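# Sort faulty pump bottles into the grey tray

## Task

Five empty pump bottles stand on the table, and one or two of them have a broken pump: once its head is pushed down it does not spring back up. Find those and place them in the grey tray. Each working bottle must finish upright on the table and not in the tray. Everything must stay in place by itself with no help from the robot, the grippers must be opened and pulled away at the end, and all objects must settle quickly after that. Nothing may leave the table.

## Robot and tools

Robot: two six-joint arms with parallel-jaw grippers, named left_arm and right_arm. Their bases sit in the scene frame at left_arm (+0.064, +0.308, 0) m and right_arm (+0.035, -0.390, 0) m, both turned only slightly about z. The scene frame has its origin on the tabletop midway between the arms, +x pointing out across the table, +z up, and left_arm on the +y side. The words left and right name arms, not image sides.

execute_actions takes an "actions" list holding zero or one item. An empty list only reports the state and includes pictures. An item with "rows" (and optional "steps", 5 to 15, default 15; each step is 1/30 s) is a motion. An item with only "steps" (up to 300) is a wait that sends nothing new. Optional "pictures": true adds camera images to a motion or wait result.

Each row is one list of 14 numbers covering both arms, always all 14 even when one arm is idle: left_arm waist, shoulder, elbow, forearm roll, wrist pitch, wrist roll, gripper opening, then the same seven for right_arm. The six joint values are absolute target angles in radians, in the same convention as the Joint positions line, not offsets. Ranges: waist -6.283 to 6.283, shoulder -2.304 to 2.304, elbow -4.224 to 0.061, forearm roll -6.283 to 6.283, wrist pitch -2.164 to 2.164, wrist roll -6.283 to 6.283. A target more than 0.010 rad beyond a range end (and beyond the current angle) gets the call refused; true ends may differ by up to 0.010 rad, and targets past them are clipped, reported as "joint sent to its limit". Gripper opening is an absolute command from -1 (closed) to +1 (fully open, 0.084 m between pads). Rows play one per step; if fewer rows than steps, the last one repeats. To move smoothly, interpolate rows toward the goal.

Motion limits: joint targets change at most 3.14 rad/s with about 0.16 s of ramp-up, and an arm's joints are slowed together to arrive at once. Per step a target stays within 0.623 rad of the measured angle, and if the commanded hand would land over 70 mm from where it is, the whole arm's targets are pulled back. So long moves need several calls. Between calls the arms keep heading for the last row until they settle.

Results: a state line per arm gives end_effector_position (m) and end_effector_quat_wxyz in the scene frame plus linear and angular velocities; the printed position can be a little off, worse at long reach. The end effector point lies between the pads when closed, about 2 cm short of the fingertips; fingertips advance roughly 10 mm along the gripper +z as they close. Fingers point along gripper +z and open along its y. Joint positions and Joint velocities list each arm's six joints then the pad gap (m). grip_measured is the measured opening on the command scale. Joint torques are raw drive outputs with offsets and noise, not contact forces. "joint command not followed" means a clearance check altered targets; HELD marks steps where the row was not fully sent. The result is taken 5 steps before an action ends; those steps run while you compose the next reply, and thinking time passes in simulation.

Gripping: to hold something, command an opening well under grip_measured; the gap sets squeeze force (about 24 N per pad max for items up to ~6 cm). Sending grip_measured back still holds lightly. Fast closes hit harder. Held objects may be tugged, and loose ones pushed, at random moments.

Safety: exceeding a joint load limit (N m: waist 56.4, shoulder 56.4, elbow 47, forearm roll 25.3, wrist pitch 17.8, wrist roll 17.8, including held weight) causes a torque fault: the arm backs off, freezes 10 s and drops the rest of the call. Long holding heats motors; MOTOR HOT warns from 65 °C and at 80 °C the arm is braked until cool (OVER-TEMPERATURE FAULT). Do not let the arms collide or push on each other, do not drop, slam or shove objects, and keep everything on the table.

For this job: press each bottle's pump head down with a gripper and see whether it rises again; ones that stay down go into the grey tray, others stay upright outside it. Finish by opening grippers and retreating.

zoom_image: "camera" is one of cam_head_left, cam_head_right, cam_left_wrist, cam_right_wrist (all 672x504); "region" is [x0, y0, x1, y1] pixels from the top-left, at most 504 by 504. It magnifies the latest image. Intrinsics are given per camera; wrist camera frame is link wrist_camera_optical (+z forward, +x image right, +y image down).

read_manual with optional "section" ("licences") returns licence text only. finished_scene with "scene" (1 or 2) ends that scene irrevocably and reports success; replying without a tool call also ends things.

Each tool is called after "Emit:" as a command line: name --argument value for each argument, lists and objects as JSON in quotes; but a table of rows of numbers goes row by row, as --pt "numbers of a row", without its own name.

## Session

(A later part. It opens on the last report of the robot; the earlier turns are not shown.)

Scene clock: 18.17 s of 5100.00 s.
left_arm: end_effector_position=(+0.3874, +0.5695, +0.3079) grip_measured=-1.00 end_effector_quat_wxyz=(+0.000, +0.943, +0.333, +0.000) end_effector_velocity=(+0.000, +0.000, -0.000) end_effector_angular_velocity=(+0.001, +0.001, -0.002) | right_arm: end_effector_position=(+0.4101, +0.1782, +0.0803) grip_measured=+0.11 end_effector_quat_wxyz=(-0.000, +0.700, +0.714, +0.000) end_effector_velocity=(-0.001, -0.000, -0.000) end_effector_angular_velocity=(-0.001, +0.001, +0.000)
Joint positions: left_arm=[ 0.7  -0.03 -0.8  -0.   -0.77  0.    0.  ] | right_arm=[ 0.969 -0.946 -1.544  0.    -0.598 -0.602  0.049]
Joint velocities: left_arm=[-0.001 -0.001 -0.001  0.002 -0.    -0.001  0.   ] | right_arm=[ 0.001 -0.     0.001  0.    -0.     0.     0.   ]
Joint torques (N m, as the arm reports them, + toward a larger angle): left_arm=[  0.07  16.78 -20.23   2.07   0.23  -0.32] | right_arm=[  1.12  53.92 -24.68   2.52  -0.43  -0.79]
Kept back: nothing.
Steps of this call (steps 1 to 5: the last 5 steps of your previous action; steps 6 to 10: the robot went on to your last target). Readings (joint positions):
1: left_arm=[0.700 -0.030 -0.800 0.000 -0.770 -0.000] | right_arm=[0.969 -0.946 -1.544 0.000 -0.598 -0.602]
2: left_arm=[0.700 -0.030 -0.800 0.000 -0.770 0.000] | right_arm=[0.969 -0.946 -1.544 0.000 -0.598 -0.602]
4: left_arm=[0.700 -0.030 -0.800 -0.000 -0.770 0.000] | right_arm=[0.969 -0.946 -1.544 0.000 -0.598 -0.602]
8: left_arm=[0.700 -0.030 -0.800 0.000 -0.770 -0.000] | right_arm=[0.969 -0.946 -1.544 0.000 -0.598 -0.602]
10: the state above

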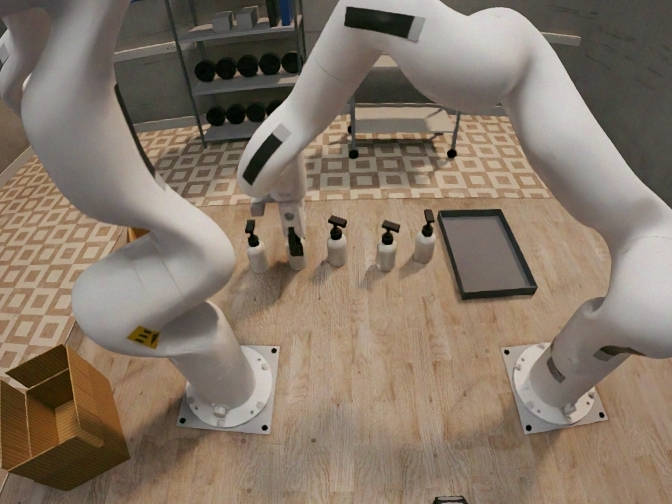

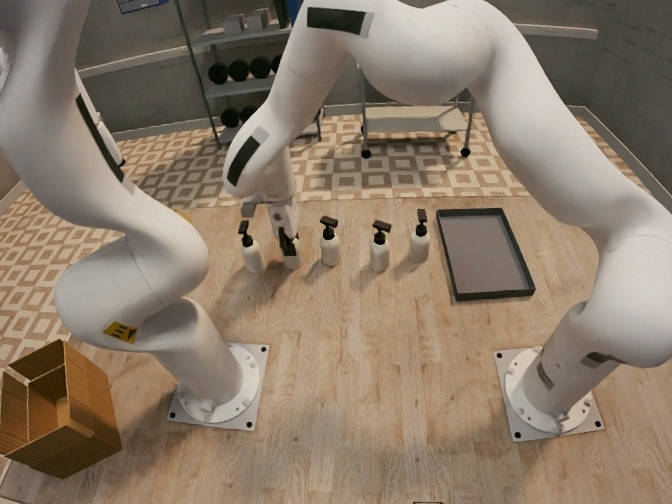

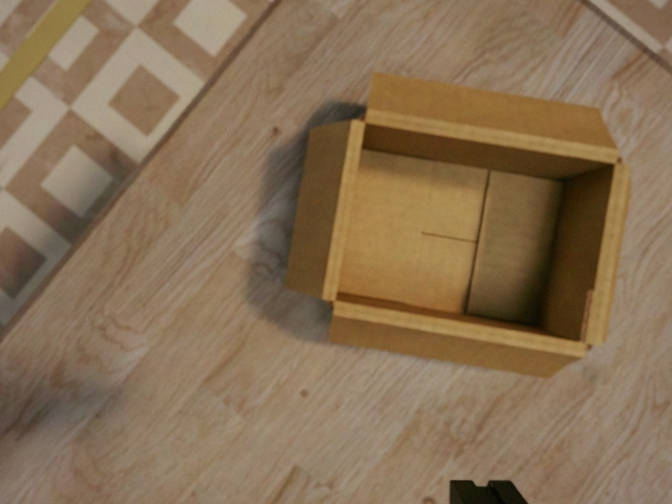

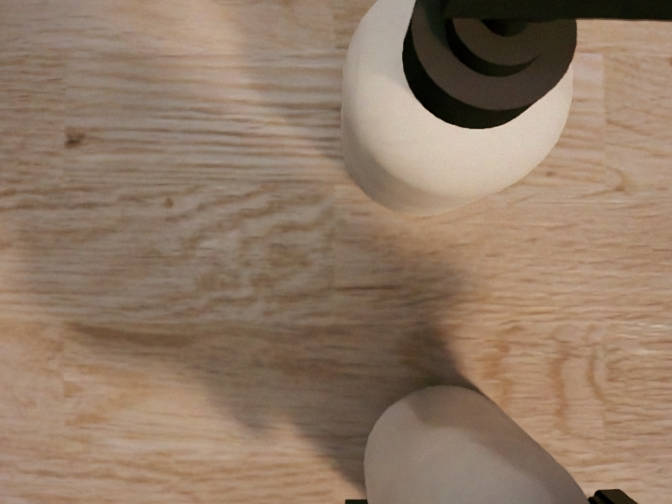

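Emit:
execute_actions --actions '[{"rows":[[0.7,-0.03,-0.8,0,-0.77,0,-1,0.969,-0.69,-1.575,0,-0.885,-0.602,-0.3]],"steps":15}]'

Emit:
execute_actions --actions '[{"steps":10}]'

Emit:
execute_actions --actions '[{"rows":[[0.7,-0.03,-0.8,0,-0.77,0,-1,0.186,-0.03,-0.68,0,-0.65,-1.385,-0.3]],"steps":15}]'

Emit:
execute_actions --actions '[{"steps":40}]' --pictures true

Emit:
execute_actions --actions '[{"rows":[[0.7,-0.03,-0.8,0,-0.77,0,-1,0.186,-0.3,-0.635,0,-0.335,-1.385,-0.3]],"steps":15}]'

Emit:
execute_actions --actions '[{"rows":[[0.7,-0.03,-0.8,0,-0.77,0,-1,0.186,-0.34,-0.632,0,-0.292,-1.385,-0.3],[0.7,-0.03,-0.8,0,-0.77,0,-1,0.186,-0.37,-0.63,0,-0.26,-1.385,-0.3],[0.7,-0.03,-0.8,0,-0.77,0,-1,0.186,-0.39,-0.628,0,-0.238,-1.385,-0.3],[0.7,-0.03,-0.8,0,-0.77,0,-1,0.186,-0.408,-0.627,0,-0.219,-1.385,-0.3]],"steps":15}]'

Emit:
execute_actions --actions '[{"steps":8}]' --pictures true

Scene clock: 18.90 s of 5100.00 s.
left_arm: end_effector_position=(+0.3874, +0.5695, +0.3079) grip_measured=-1.00 end_effector_quat_wxyz=(+0.000, +0.943, +0.333, +0.000) end_effector_velocity=(-0.000, -0.000, -0.000) end_effector_angular_velocity=(-0.001, +0.002, -0.000) | right_arm: end_effector_position=(+0.4109, +0.1793, +0.1910) grip_measured=+0.11 end_effector_quat_wxyz=(+0.000, +0.700, +0.714, -0.000) end_effector_velocity=(-0.013, -0.019, +0.441) end_effector_angular_velocity=(+0.016, -0.010, +0.000)
Joint positions: left_arm=[ 0.7  -0.03 -0.8   0.   -0.77  0.    0.  ] | right_arm=[ 0.969 -0.794 -1.562 -0.    -0.769 -0.602  0.049]
Joint velocities: left_arm=[ 0.    -0.    -0.     0.001 -0.002  0.     0.   ] | right_arm=[ 0.     0.601 -0.078  0.001 -0.66  -0.001  0.   ]
Joint torques (N m, as the arm reports them, + toward a larger angle): left_arm=[  3.5   14.65 -21.35   2.39   0.46  -0.16] | right_arm=[  0.66  58.39 -30.44   2.73  -0.46  -0.77]
Steps of this call (steps 1 to 12: the robot went on to your last target; steps 13 to 22: the first 10 steps of this action). Readings (joint positions):
13: left_arm=[0.700 -0.030 -0.800 -0.000 -0.770 -0.000] | right_arm=[0.969 -0.946 -1.544 0.000 -0.598 -0.602]
14: left_arm=[0.700 -0.030 -0.800 -0.000 -0.770 0.000] | right_arm=[0.969 -0.944 -1.544 -0.000 -0.601 -0.602]
16: left_arm=[0.700 -0.030 -0.800 -0.000 -0.770 -0.000] | right_arm=[0.969 -0.918 -1.544 -0.000 -0.637 -0.602]
20: left_arm=[0.700 -0.030 -0.800 -0.000 -0.770 -0.000] | right_arm=[0.969 -0.833 -1.557 -0.000 -0.725 -0.602]
22: the state above

Scene clock: 19.23 s of 5100.00 s.
left_arm: end_effector_position=(+0.3874, +0.5695, +0.3079) grip_measured=-1.00 end_effector_quat_wxyz=(+0.000, +0.943, +0.333, +0.000) end_effector_velocity=(+0.000, +0.000, +0.000) end_effector_angular_velocity=(+0.000, -0.002, +0.001) | right_arm: end_effector_position=(+0.4060, +0.1720, +0.2632) grip_measured=+0.11 end_effector_quat_wxyz=(+0.000, +0.700, +0.714, -0.001) end_effector_velocity=(-0.004, -0.006, +0.018) end_effector_angular_velocity=(-0.011, +0.006, +0.001)
Joint positions: left_arm=[ 0.7  -0.03 -0.8  -0.   -0.77 -0.    0.  ] | right_arm=[ 0.969 -0.694 -1.574 -0.    -0.881 -0.602  0.049]
Joint velocities: left_arm=[ 0.     0.    -0.001 -0.001  0.001 -0.     0.   ] | right_arm=[-0.     0.027  0.    -0.001 -0.04  -0.001 -0.   ]
Joint torques (N m, as the arm reports them, + toward a larger angle): left_arm=[  1.57  10.9  -20.04   2.81   0.15  -0.16] | right_arm=[ -0.05  51.64 -31.93   2.78  -0.37  -0.73]
Kept back: nothing.
Steps of this call (steps 1 to 5: the last 5 steps of your previous action; steps 6 to 10: the robot went on to your last target). Readings (joint positions):
1: left_arm=[0.700 -0.030 -0.800 -0.000 -0.770 -0.000] | right_arm=[0.969 -0.774 -1.565 -0.000 -0.791 -0.602]
2: left_arm=[0.700 -0.030 -0.800 -0.000 -0.770 -0.000] | right_arm=[0.969 -0.754 -1.567 0.000 -0.813 -0.602]
4: left_arm=[0.700 -0.030 -0.800 -0.000 -0.770 0.000] | right_arm=[0.969 -0.719 -1.572 0.000 -0.850 -0.602]
8: left_arm=[0.700 -0.030 -0.800 -0.000 -0.770 -0.000] | right_arm=[0.969 -0.697 -1.574 0.000 -0.877 -0.602]
10: the state above

Scene clock: 19.57 s of 5100.00 s.
left_arm: end_effector_position=(+0.3874, +0.5695, +0.3079) grip_measured=-1.00 end_effector_quat_wxyz=(+0.000, +0.943, +0.333, +0.000) end_effector_velocity=(+0.001, -0.000, +0.000) end_effector_angular_velocity=(+0.001, -0.001, -0.001) | right_arm: end_effector_position=(+0.4644, +0.0786, +0.2965) grip_measured=+0.11 end_effector_quat_wxyz=(-0.001, +0.700, +0.714, +0.024) end_effector_velocity=(+0.183, -0.395, +0.079) end_effector_angular_velocity=(+0.063, -0.098, -0.007)
Joint positions: left_arm=[ 0.7  -0.03 -0.8  -0.   -0.77  0.    0.  ] | right_arm=[ 0.811 -0.54  -1.415 -0.    -0.828 -0.761  0.049]
Joint velocities: left_arm=[-0.001 -0.001 -0.001 -0.     0.001 -0.     0.   ] | right_arm=[-0.632  0.549  0.625 -0.     0.189 -0.626  0.   ]
Joint torques (N m, as the arm reports them, + toward a larger angle): left_arm=[  4.64  13.93 -19.53   2.99   0.2   -0.31] | right_arm=[  3.01  44.55 -29.55   2.68  -0.44  -0.69]
Steps of this call (steps 1 to 10: the first 10 steps of this action). Readings (joint positions):
1: left_arm=[0.700 -0.030 -0.800 0.000 -0.770 -0.000] | right_arm=[0.969 -0.693 -1.574 -0.000 -0.882 -0.602]
2: left_arm=[0.700 -0.030 -0.800 0.000 -0.770 0.000] | right_arm=[0.967 -0.690 -1.571 0.000 -0.881 -0.606]
4: left_arm=[0.700 -0.030 -0.800 -0.000 -0.770 0.000] | right_arm=[0.937 -0.660 -1.537 0.000 -0.869 -0.639]
8: left_arm=[0.700 -0.030 -0.800 0.000 -0.770 0.000] | right_arm=[0.852 -0.577 -1.456 0.000 -0.841 -0.720]
10: the state above

Scene clock: 20.90 s of 5100.00 s.
left_arm: end_effector_position=(+0.3874, +0.5695, +0.3079) grip_measured=-1.00 end_effector_quat_wxyz=(+0.000, +0.943, +0.333, +0.000) end_effector_velocity=(-0.000, -0.000, +0.000) end_effector_angular_velocity=(-0.000, +0.001, +0.001) | right_arm: end_effector_position=(+0.4166, -0.3103, +0.2611) grip_measured=+0.11 end_effector_quat_wxyz=(+0.000, +0.700, +0.714, +0.000) end_effector_velocity=(-0.002, -0.003, -0.001) end_effector_angular_velocity=(-0.000, +0.000, -0.002)
Joint positions: left_arm=[ 0.7  -0.03 -0.8   0.   -0.77  0.    0.  ] | right_arm=[ 0.187 -0.031 -0.681  0.    -0.65  -1.385  0.049]
Joint velocities: left_arm=[-0.     0.001  0.     0.    -0.001 -0.001  0.   ] | right_arm=[-0.006  0.005  0.006 -0.     0.001 -0.004 -0.   ]
Joint torques (N m, as the arm reports them, + toward a larger angle): left_arm=[  4.5   14.69 -20.41   2.04   0.05  -0.3 ] | right_arm=[  0.86  22.63 -28.85   2.62  -0.44  -0.75]
Kept back: nothing.
Steps of this call (steps 1 to 5: the last 5 steps of your previous action; steps 6 to 40: the robot went on to your last target). Readings (joint positions):
1: left_arm=[0.700 -0.030 -0.800 -0.000 -0.770 -0.000] | right_arm=[0.789 -0.522 -1.394 -0.000 -0.821 -0.782]
2: left_arm=[0.700 -0.030 -0.800 0.000 -0.770 0.000] | right_arm=[0.768 -0.504 -1.373 -0.000 -0.815 -0.804]
4: left_arm=[0.700 -0.030 -0.800 -0.000 -0.770 -0.000] | right_arm=[0.726 -0.470 -1.329 -0.000 -0.803 -0.846]
8: left_arm=[0.700 -0.030 -0.800 -0.000 -0.770 -0.000] | right_arm=[0.643 -0.403 -1.232 -0.000 -0.780 -0.928]
40: the state above

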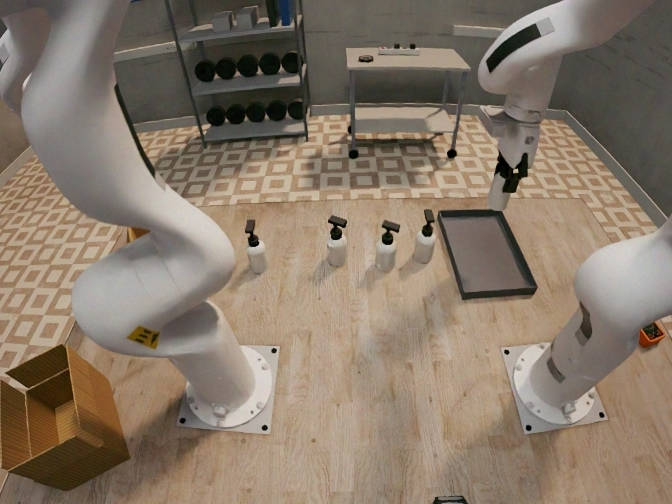

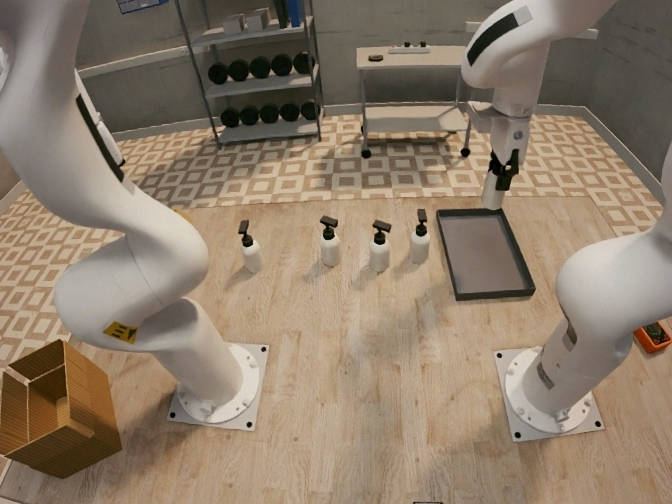

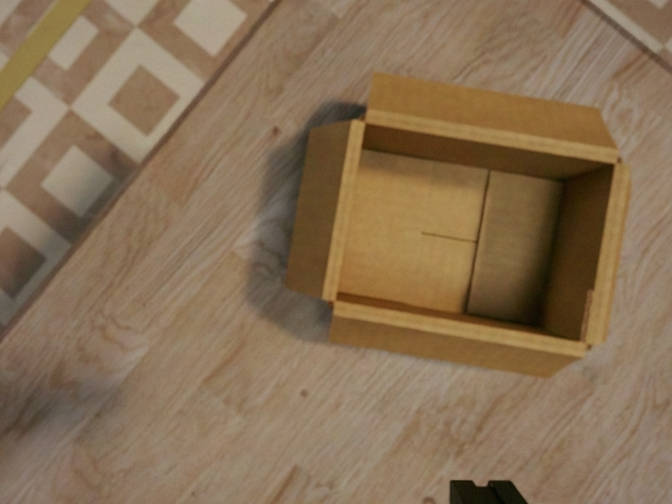

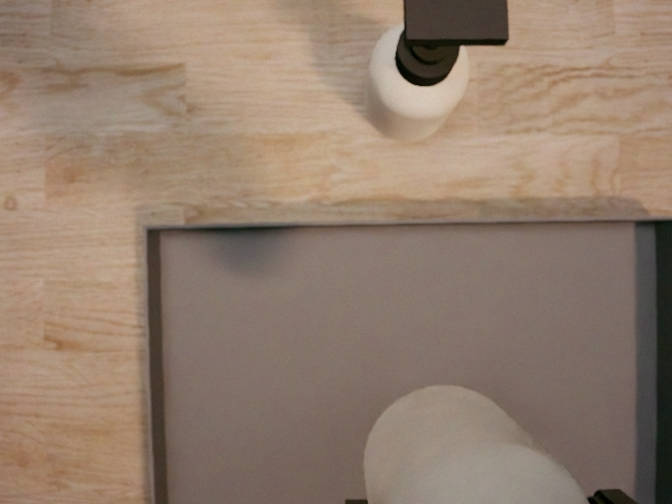

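Scene clock: 21.23 s of 5100.00 s.
left_arm: end_effector_position=(+0.3874, +0.5695, +0.3079) grip_measured=-1.00 end_effector_quat_wxyz=(+0.000, +0.943, +0.333, +0.000) end_effector_velocity=(-0.000, +0.000, -0.000) end_effector_angular_velocity=(+0.000, -0.001, +0.001) | right_arm: end_effector_position=(+0.4248, -0.3089, +0.1644) grip_measured=+0.11 end_effector_quat_wxyz=(-0.001, +0.700, +0.714, -0.001) end_effector_velocity=(-0.027, -0.006, -0.328) end_effector_angular_velocity=(-0.013, +0.061, +0.001)
Joint positions: left_arm=[ 0.7  -0.03 -0.8  -0.   -0.77  0.    0.  ] | right_arm=[ 0.186 -0.243 -0.644 -0.    -0.403 -1.385  0.049]
Joint velocities: left_arm=[ 0.001 -0.     0.    -0.001  0.001  0.001  0.   ] | right_arm=[-0.    -0.72   0.135 -0.001  0.792 -0.001 -0.   ]
Joint torques (N m, as the arm reports them, + toward a larger angle): left_arm=[  4.56  14.28 -20.97   3.03   0.28  -0.58] | right_arm=[  0.97  58.13 -30.22   2.35  -1.22  -0.74]
Steps of this call (steps 1 to 10: the first 10 steps of this action). Readings (joint positions):
1: left_arm=[0.700 -0.030 -0.800 -0.000 -0.770 0.000] | right_arm=[0.187 -0.031 -0.681 0.000 -0.650 -1.385]
2: left_arm=[0.700 -0.030 -0.800 -0.000 -0.770 -0.000] | right_arm=[0.186 -0.032 -0.680 0.000 -0.647 -1.385]
4: left_arm=[0.700 -0.030 -0.800 0.000 -0.770 0.000] | right_arm=[0.186 -0.062 -0.676 0.000 -0.608 -1.385]
8: left_arm=[0.700 -0.030 -0.800 -0.000 -0.770 -0.000] | right_arm=[0.186 -0.187 -0.654 0.000 -0.468 -1.385]
10: the state above

Scene clock: 21.73 s of 5100.00 s.
left_arm: end_effector_position=(+0.3874, +0.5695, +0.3079) grip_measured=-1.00 end_effector_quat_wxyz=(+0.000, +0.943, +0.333, +0.000) end_effector_velocity=(+0.000, -0.000, -0.000) end_effector_angular_velocity=(-0.001, +0.001, -0.000) | right_arm: end_effector_position=(+0.4209, -0.3098, +0.0974) grip_measured=+0.11 end_effector_quat_wxyz=(-0.000, +0.700, +0.714, -0.001) end_effector_velocity=(+0.007, +0.002, -0.030) end_effector_angular_velocity=(+0.007, -0.032, -0.000)
Joint positions: left_arm=[ 0.7  -0.03 -0.8  -0.   -0.77 -0.    0.  ] | right_arm=[ 0.186 -0.4   -0.627 -0.    -0.229 -1.385  0.049]
Joint velocities: left_arm=[-0.001 -0.001 -0.     0.    -0.001 -0.001  0.   ] | right_arm=[ 0.    -0.077 -0.003  0.     0.107 -0.     0.   ]
Joint torques (N m, as the arm reports them, + toward a larger angle): left_arm=[  4.52  11.23 -19.74   2.04   0.2   -0.33] | right_arm=[  0.34  35.95 -20.78   2.07  -0.59  -0.74]
Steps of this call (steps 1 to 5: the last 5 steps of your previous action; steps 6 to 15: the first 10 steps of this action). Readings (joint positions):
6: left_arm=[0.700 -0.030 -0.800 0.000 -0.770 -0.000] | right_arm=[0.186 -0.293 -0.636 -0.000 -0.342 -1.385]
7: left_arm=[0.700 -0.030 -0.800 -0.000 -0.770 0.000] | right_arm=[0.186 -0.297 -0.636 0.000 -0.337 -1.385]
9: left_arm=[0.700 -0.030 -0.800 -0.000 -0.770 -0.000] | right_arm=[0.186 -0.326 -0.635 0.000 -0.303 -1.385]
13: left_arm=[0.700 -0.030 -0.800 0.000 -0.770 -0.000] | right_arm=[0.186 -0.392 -0.627 -0.000 -0.239 -1.385]
15: the state above

Scene clock: 22.00 s of 5100.00 s.
left_arm: end_effector_position=(+0.3874, +0.5695, +0.3079) grip_measured=-1.00 end_effector_quat_wxyz=(+0.000, +0.943, +0.333, +0.000) end_effector_velocity=(-0.000, +0.001, +0.001) end_effector_angular_velocity=(+0.003, -0.002, +0.000) | right_arm: end_effector_position=(+0.4213, -0.3096, +0.0947) grip_measured=+0.11 end_effector_quat_wxyz=(+0.000, +0.700, +0.714, +0.000) end_effector_velocity=(+0.001, +0.003, -0.003) end_effector_angular_velocity=(+0.002, -0.007, +0.002)
Joint positions: left_arm=[ 0.7  -0.03 -0.8  -0.   -0.77  0.    0.  ] | right_arm=[ 0.186 -0.407 -0.627  0.    -0.219 -1.385  0.049]
Joint velocities: left_arm=[ 0.001  0.002  0.     0.002  0.001 -0.001  0.   ] | right_arm=[ 0.006 -0.007 -0.001  0.003  0.014  0.001 -0.   ]
Joint torques (N m, as the arm reports them, + toward a larger angle): left_arm=[  2.19  11.56 -21.19   2.24   0.67  -0.21] | right_arm=[ -1.78  33.57 -19.6    1.49  -0.87  -0.71]
Kept back: nothing.
Steps of this call (steps 1 to 5: the last 5 steps of your previous action; steps 6 to 8: the robot went on to your last target). Readings (joint positions):
1: left_arm=[0.700 -0.030 -0.800 -0.000 -0.770 0.000] | right_arm=[0.186 -0.402 -0.627 -0.000 -0.226 -1.385]
2: left_arm=[0.700 -0.030 -0.800 0.000 -0.770 0.000] | right_arm=[0.186 -0.404 -0.627 -0.000 -0.224 -1.385]
4: left_arm=[0.700 -0.030 -0.800 -0.000 -0.770 -0.000] | right_arm=[0.186 -0.405 -0.627 0.000 -0.221 -1.385]
8: the state above

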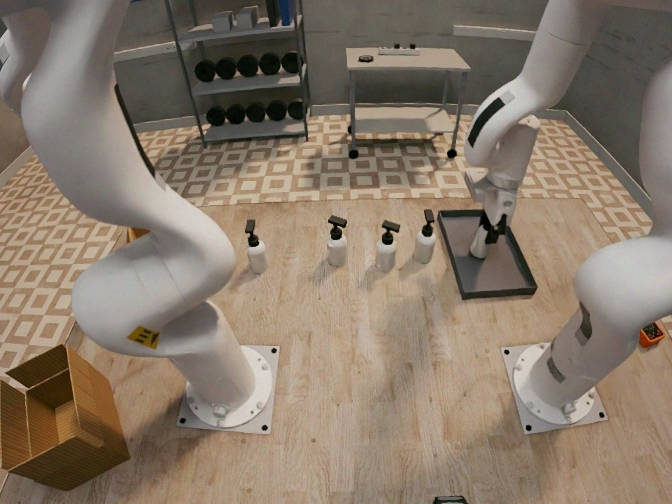

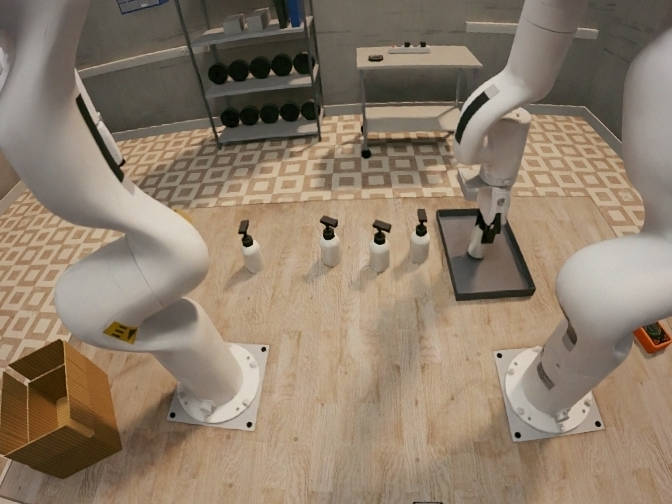

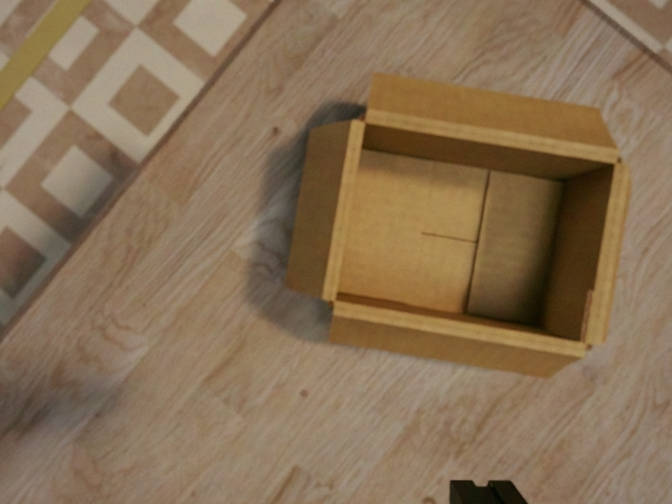

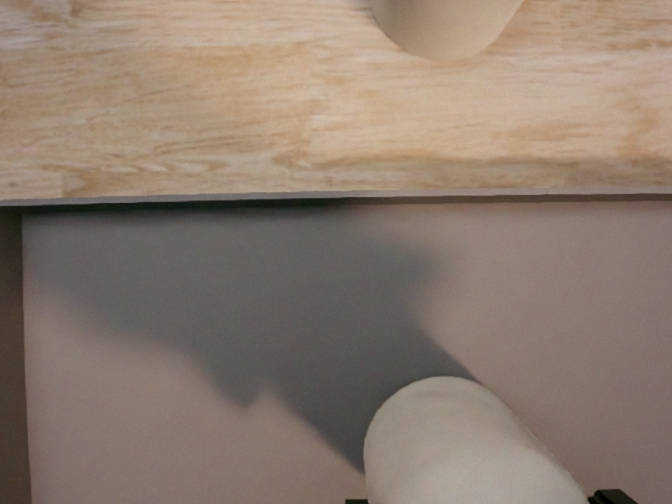

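Emit:
execute_actions --actions '[{"rows":[[0.7,-0.03,-0.8,0,-0.77,0,-1,0.186,-0.408,-0.627,0,-0.219,-1.385,0.2],[0.7,-0.03,-0.8,0,-0.77,0,-1,0.186,-0.408,-0.627,0,-0.219,-1.385,0.4],[0.7,-0.03,-0.8,0,-0.77,0,-1,0.186,-0.408,-0.627,0,-0.219,-1.385,0.7],[0.7,-0.03,-0.8,0,-0.77,0,-1,0.186,-0.408,-0.627,0,-0.219,-1.385,1]],"steps":15}]'

Emit:
execute_actions --actions '[{"rows":[[0.7,-0.03,-0.8,0,-0.77,0,-1,0.186,-0.03,-0.68,0,-0.65,-1.385,1]],"steps":15}]'

Emit:
execute_actions --actions '[{"steps":30}]' --pictures true

Emit:
zoom_image --camera "cam_head_left" --region '[220,160,560,320]'

Scene clock: 22.63 s of 5100.00 s.
left_arm: end_effector_position=(+0.3874, +0.5695, +0.3079) grip_measured=-1.00 end_effector_quat_wxyz=(+0.000, +0.943, +0.333, +0.000) end_effector_velocity=(+0.000, +0.000, -0.000) end_effector_angular_velocity=(-0.001, -0.000, +0.002) | right_arm: end_effector_position=(+0.4210, -0.3098, +0.0943) grip_measured=+1.00 end_effector_quat_wxyz=(-0.000, +0.700, +0.714, -0.000) end_effector_velocity=(-0.000, +0.000, -0.000) end_effector_angular_velocity=(+0.000, -0.000, +0.001)
Joint positions: left_arm=[ 0.7  -0.03 -0.8  -0.   -0.77 -0.    0.  ] | right_arm=[ 0.186 -0.408 -0.627 -0.    -0.219 -1.385  0.084]
Joint velocities: left_arm=[ 0.001 -0.001 -0.001 -0.001 -0.    -0.     0.   ] | right_arm=[ 0.001 -0.     0.     0.001  0.001 -0.     0.   ]
Joint torques (N m, as the arm reports them, + toward a larger angle): left_arm=[  2.55  13.92 -20.8    2.74   0.42  -0.35] | right_arm=[  0.83  32.7  -19.89   1.67  -0.42  -0.73]
Steps of this call (steps 1 to 9: the robot went on to your last target; steps 10 to 19: the first 10 steps of this action). Readings (joint positions):
10: left_arm=[0.700 -0.030 -0.800 0.000 -0.770 0.000] | right_arm=[0.186 -0.408 -0.627 -0.000 -0.219 -1.385]
11: left_arm=[0.700 -0.030 -0.800 -0.000 -0.770 -0.000] | right_arm=[0.186 -0.408 -0.627 -0.000 -0.219 -1.385]
13: left_arm=[0.700 -0.030 -0.800 0.000 -0.770 -0.000] | right_arm=[0.186 -0.408 -0.627 -0.000 -0.219 -1.385]
17: left_arm=[0.700 -0.030 -0.800 -0.000 -0.770 -0.000] | right_arm=[0.186 -0.408 -0.627 -0.000 -0.219 -1.385]
19: the state above

Scene clock: 23.13 s of 5100.00 s.
left_arm: end_effector_position=(+0.3874, +0.5695, +0.3079) grip_measured=-1.00 end_effector_quat_wxyz=(+0.000, +0.943, +0.333, +0.000) end_effector_velocity=(+0.000, -0.000, -0.000) end_effector_angular_velocity=(-0.001, +0.002, -0.001) | right_arm: end_effector_position=(+0.4269, -0.3085, +0.1922) grip_measured=+1.00 end_effector_quat_wxyz=(+0.000, +0.700, +0.714, +0.000) end_effector_velocity=(-0.025, -0.005, +0.412) end_effector_angular_velocity=(+0.001, -0.006, +0.001)
Joint positions: left_arm=[ 0.7  -0.03 -0.8  -0.   -0.77 -0.    0.  ] | right_arm=[ 0.186 -0.185 -0.659  0.    -0.473 -1.385  0.084]
Joint velocities: left_arm=[-0.001 -0.001 -0.001  0.    -0.002 -0.     0.   ] | right_arm=[ 0.     0.924 -0.13  -0.001 -1.048 -0.     0.   ]
Joint torques (N m, as the arm reports them, + toward a larger angle): left_arm=[  1.86  16.42 -20.35   2.28   0.54  -0.26] | right_arm=[  1.15  27.9  -23.76   2.41  -0.57  -0.71]
Steps of this call (steps 1 to 5: the last 5 steps of your previous action; steps 6 to 15: the first 10 steps of this action). Readings (joint positions):
6: left_arm=[0.700 -0.030 -0.800 0.000 -0.770 -0.000] | right_arm=[0.186 -0.408 -0.627 -0.000 -0.219 -1.385]
7: left_arm=[0.700 -0.030 -0.800 -0.000 -0.770 -0.000] | right_arm=[0.186 -0.406 -0.627 -0.000 -0.223 -1.385]
9: left_arm=[0.700 -0.030 -0.800 0.000 -0.770 -0.000] | right_arm=[0.186 -0.375 -0.630 -0.000 -0.262 -1.385]
13: left_arm=[0.700 -0.030 -0.800 0.000 -0.770 -0.000] | right_arm=[0.186 -0.247 -0.650 0.000 -0.402 -1.385]
15: the state above

Scene clock: 24.13 s of 5100.00 s.
left_arm: end_effector_position=(+0.3874, +0.5695, +0.3079) grip_measured=-1.00 end_effector_quat_wxyz=(+0.000, +0.943, +0.333, +0.000) end_effector_velocity=(+0.000, -0.000, +0.000) end_effector_angular_velocity=(-0.000, -0.001, +0.001) | right_arm: end_effector_position=(+0.4163, -0.3107, +0.2610) grip_measured=+1.00 end_effector_quat_wxyz=(-0.000, +0.700, +0.714, -0.000) end_effector_velocity=(-0.000, +0.000, +0.000) end_effector_angular_velocity=(-0.000, +0.000, +0.000)
Joint positions: left_arm=[ 0.7  -0.03 -0.8  -0.   -0.77  0.    0.  ] | right_arm=[ 0.186 -0.03  -0.68  -0.    -0.65  -1.385  0.084]
Joint velocities: left_arm=[ 0.     0.001 -0.    -0.001 -0.    -0.     0.   ] | right_arm=[ 0.001  0.     0.    -0.    -0.     0.    -0.   ]
Joint torques (N m, as the arm reports them, + toward a larger angle): left_arm=[  4.52  13.95 -19.95   2.76   0.2   -0.16] | right_arm=[  0.28  23.08 -28.72   2.48  -0.46  -0.76]
Kept back: nothing.
Steps of this call (steps 1 to 5: the last 5 steps of your previous action; steps 6 to 30: the robot went on to your last target). Readings (joint positions):
1: left_arm=[0.700 -0.030 -0.800 -0.000 -0.770 -0.000] | right_arm=[0.186 -0.154 -0.663 0.000 -0.508 -1.385]
2: left_arm=[0.700 -0.030 -0.800 -0.000 -0.770 -0.000] | right_arm=[0.186 -0.124 -0.667 0.000 -0.543 -1.385]
4: left_arm=[0.700 -0.030 -0.800 -0.000 -0.770 0.000] | right_arm=[0.186 -0.072 -0.675 0.000 -0.599 -1.385]
8: left_arm=[0.700 -0.030 -0.800 0.000 -0.770 -0.000] | right_arm=[0.186 -0.040 -0.678 -0.000 -0.638 -1.385]
30: the state above
All arms were judged still, so your last target was given up. Only a new action makes them travel on or press farther. Fingers that are still opening or closing keep moving.

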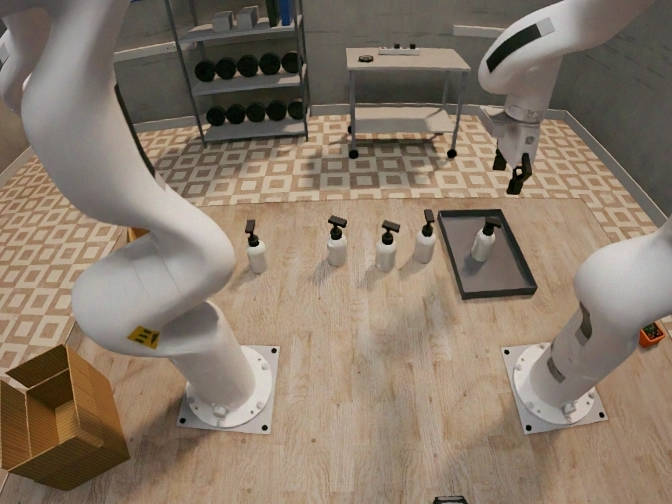

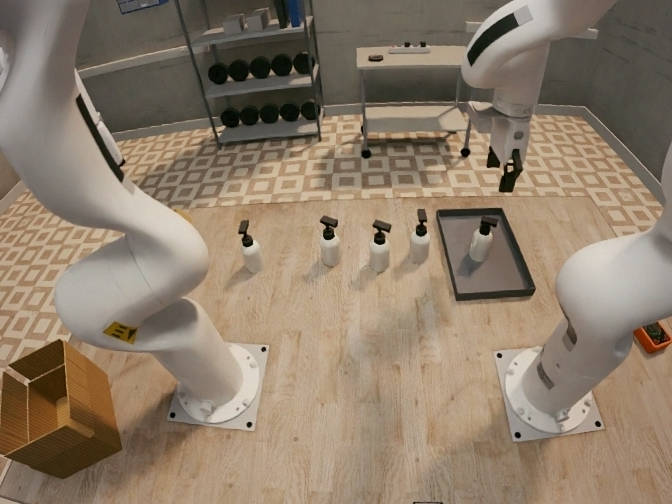

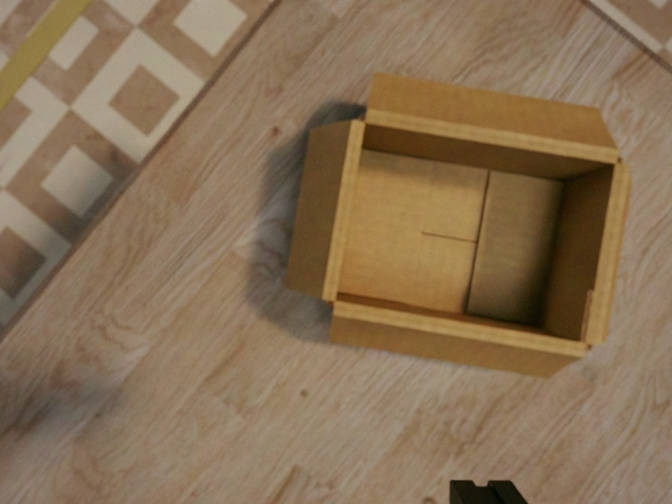

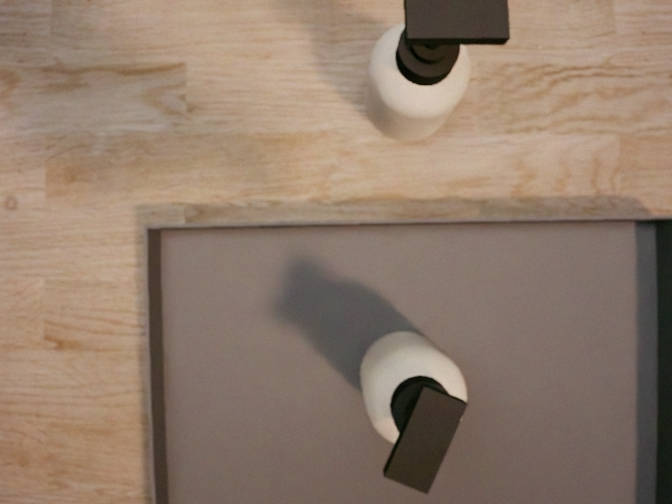

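Region (220, 160, 560, 320) of cam_head_left's 672x504 image, scaled by 1.482, with more detail than that image has; it fills the top 237 rows of this view, and the rest is white.

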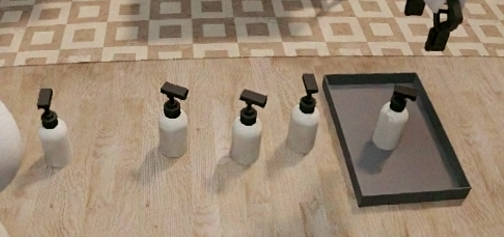

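Emit:
finished_scene --scene 2

The scene is finished: the task was done.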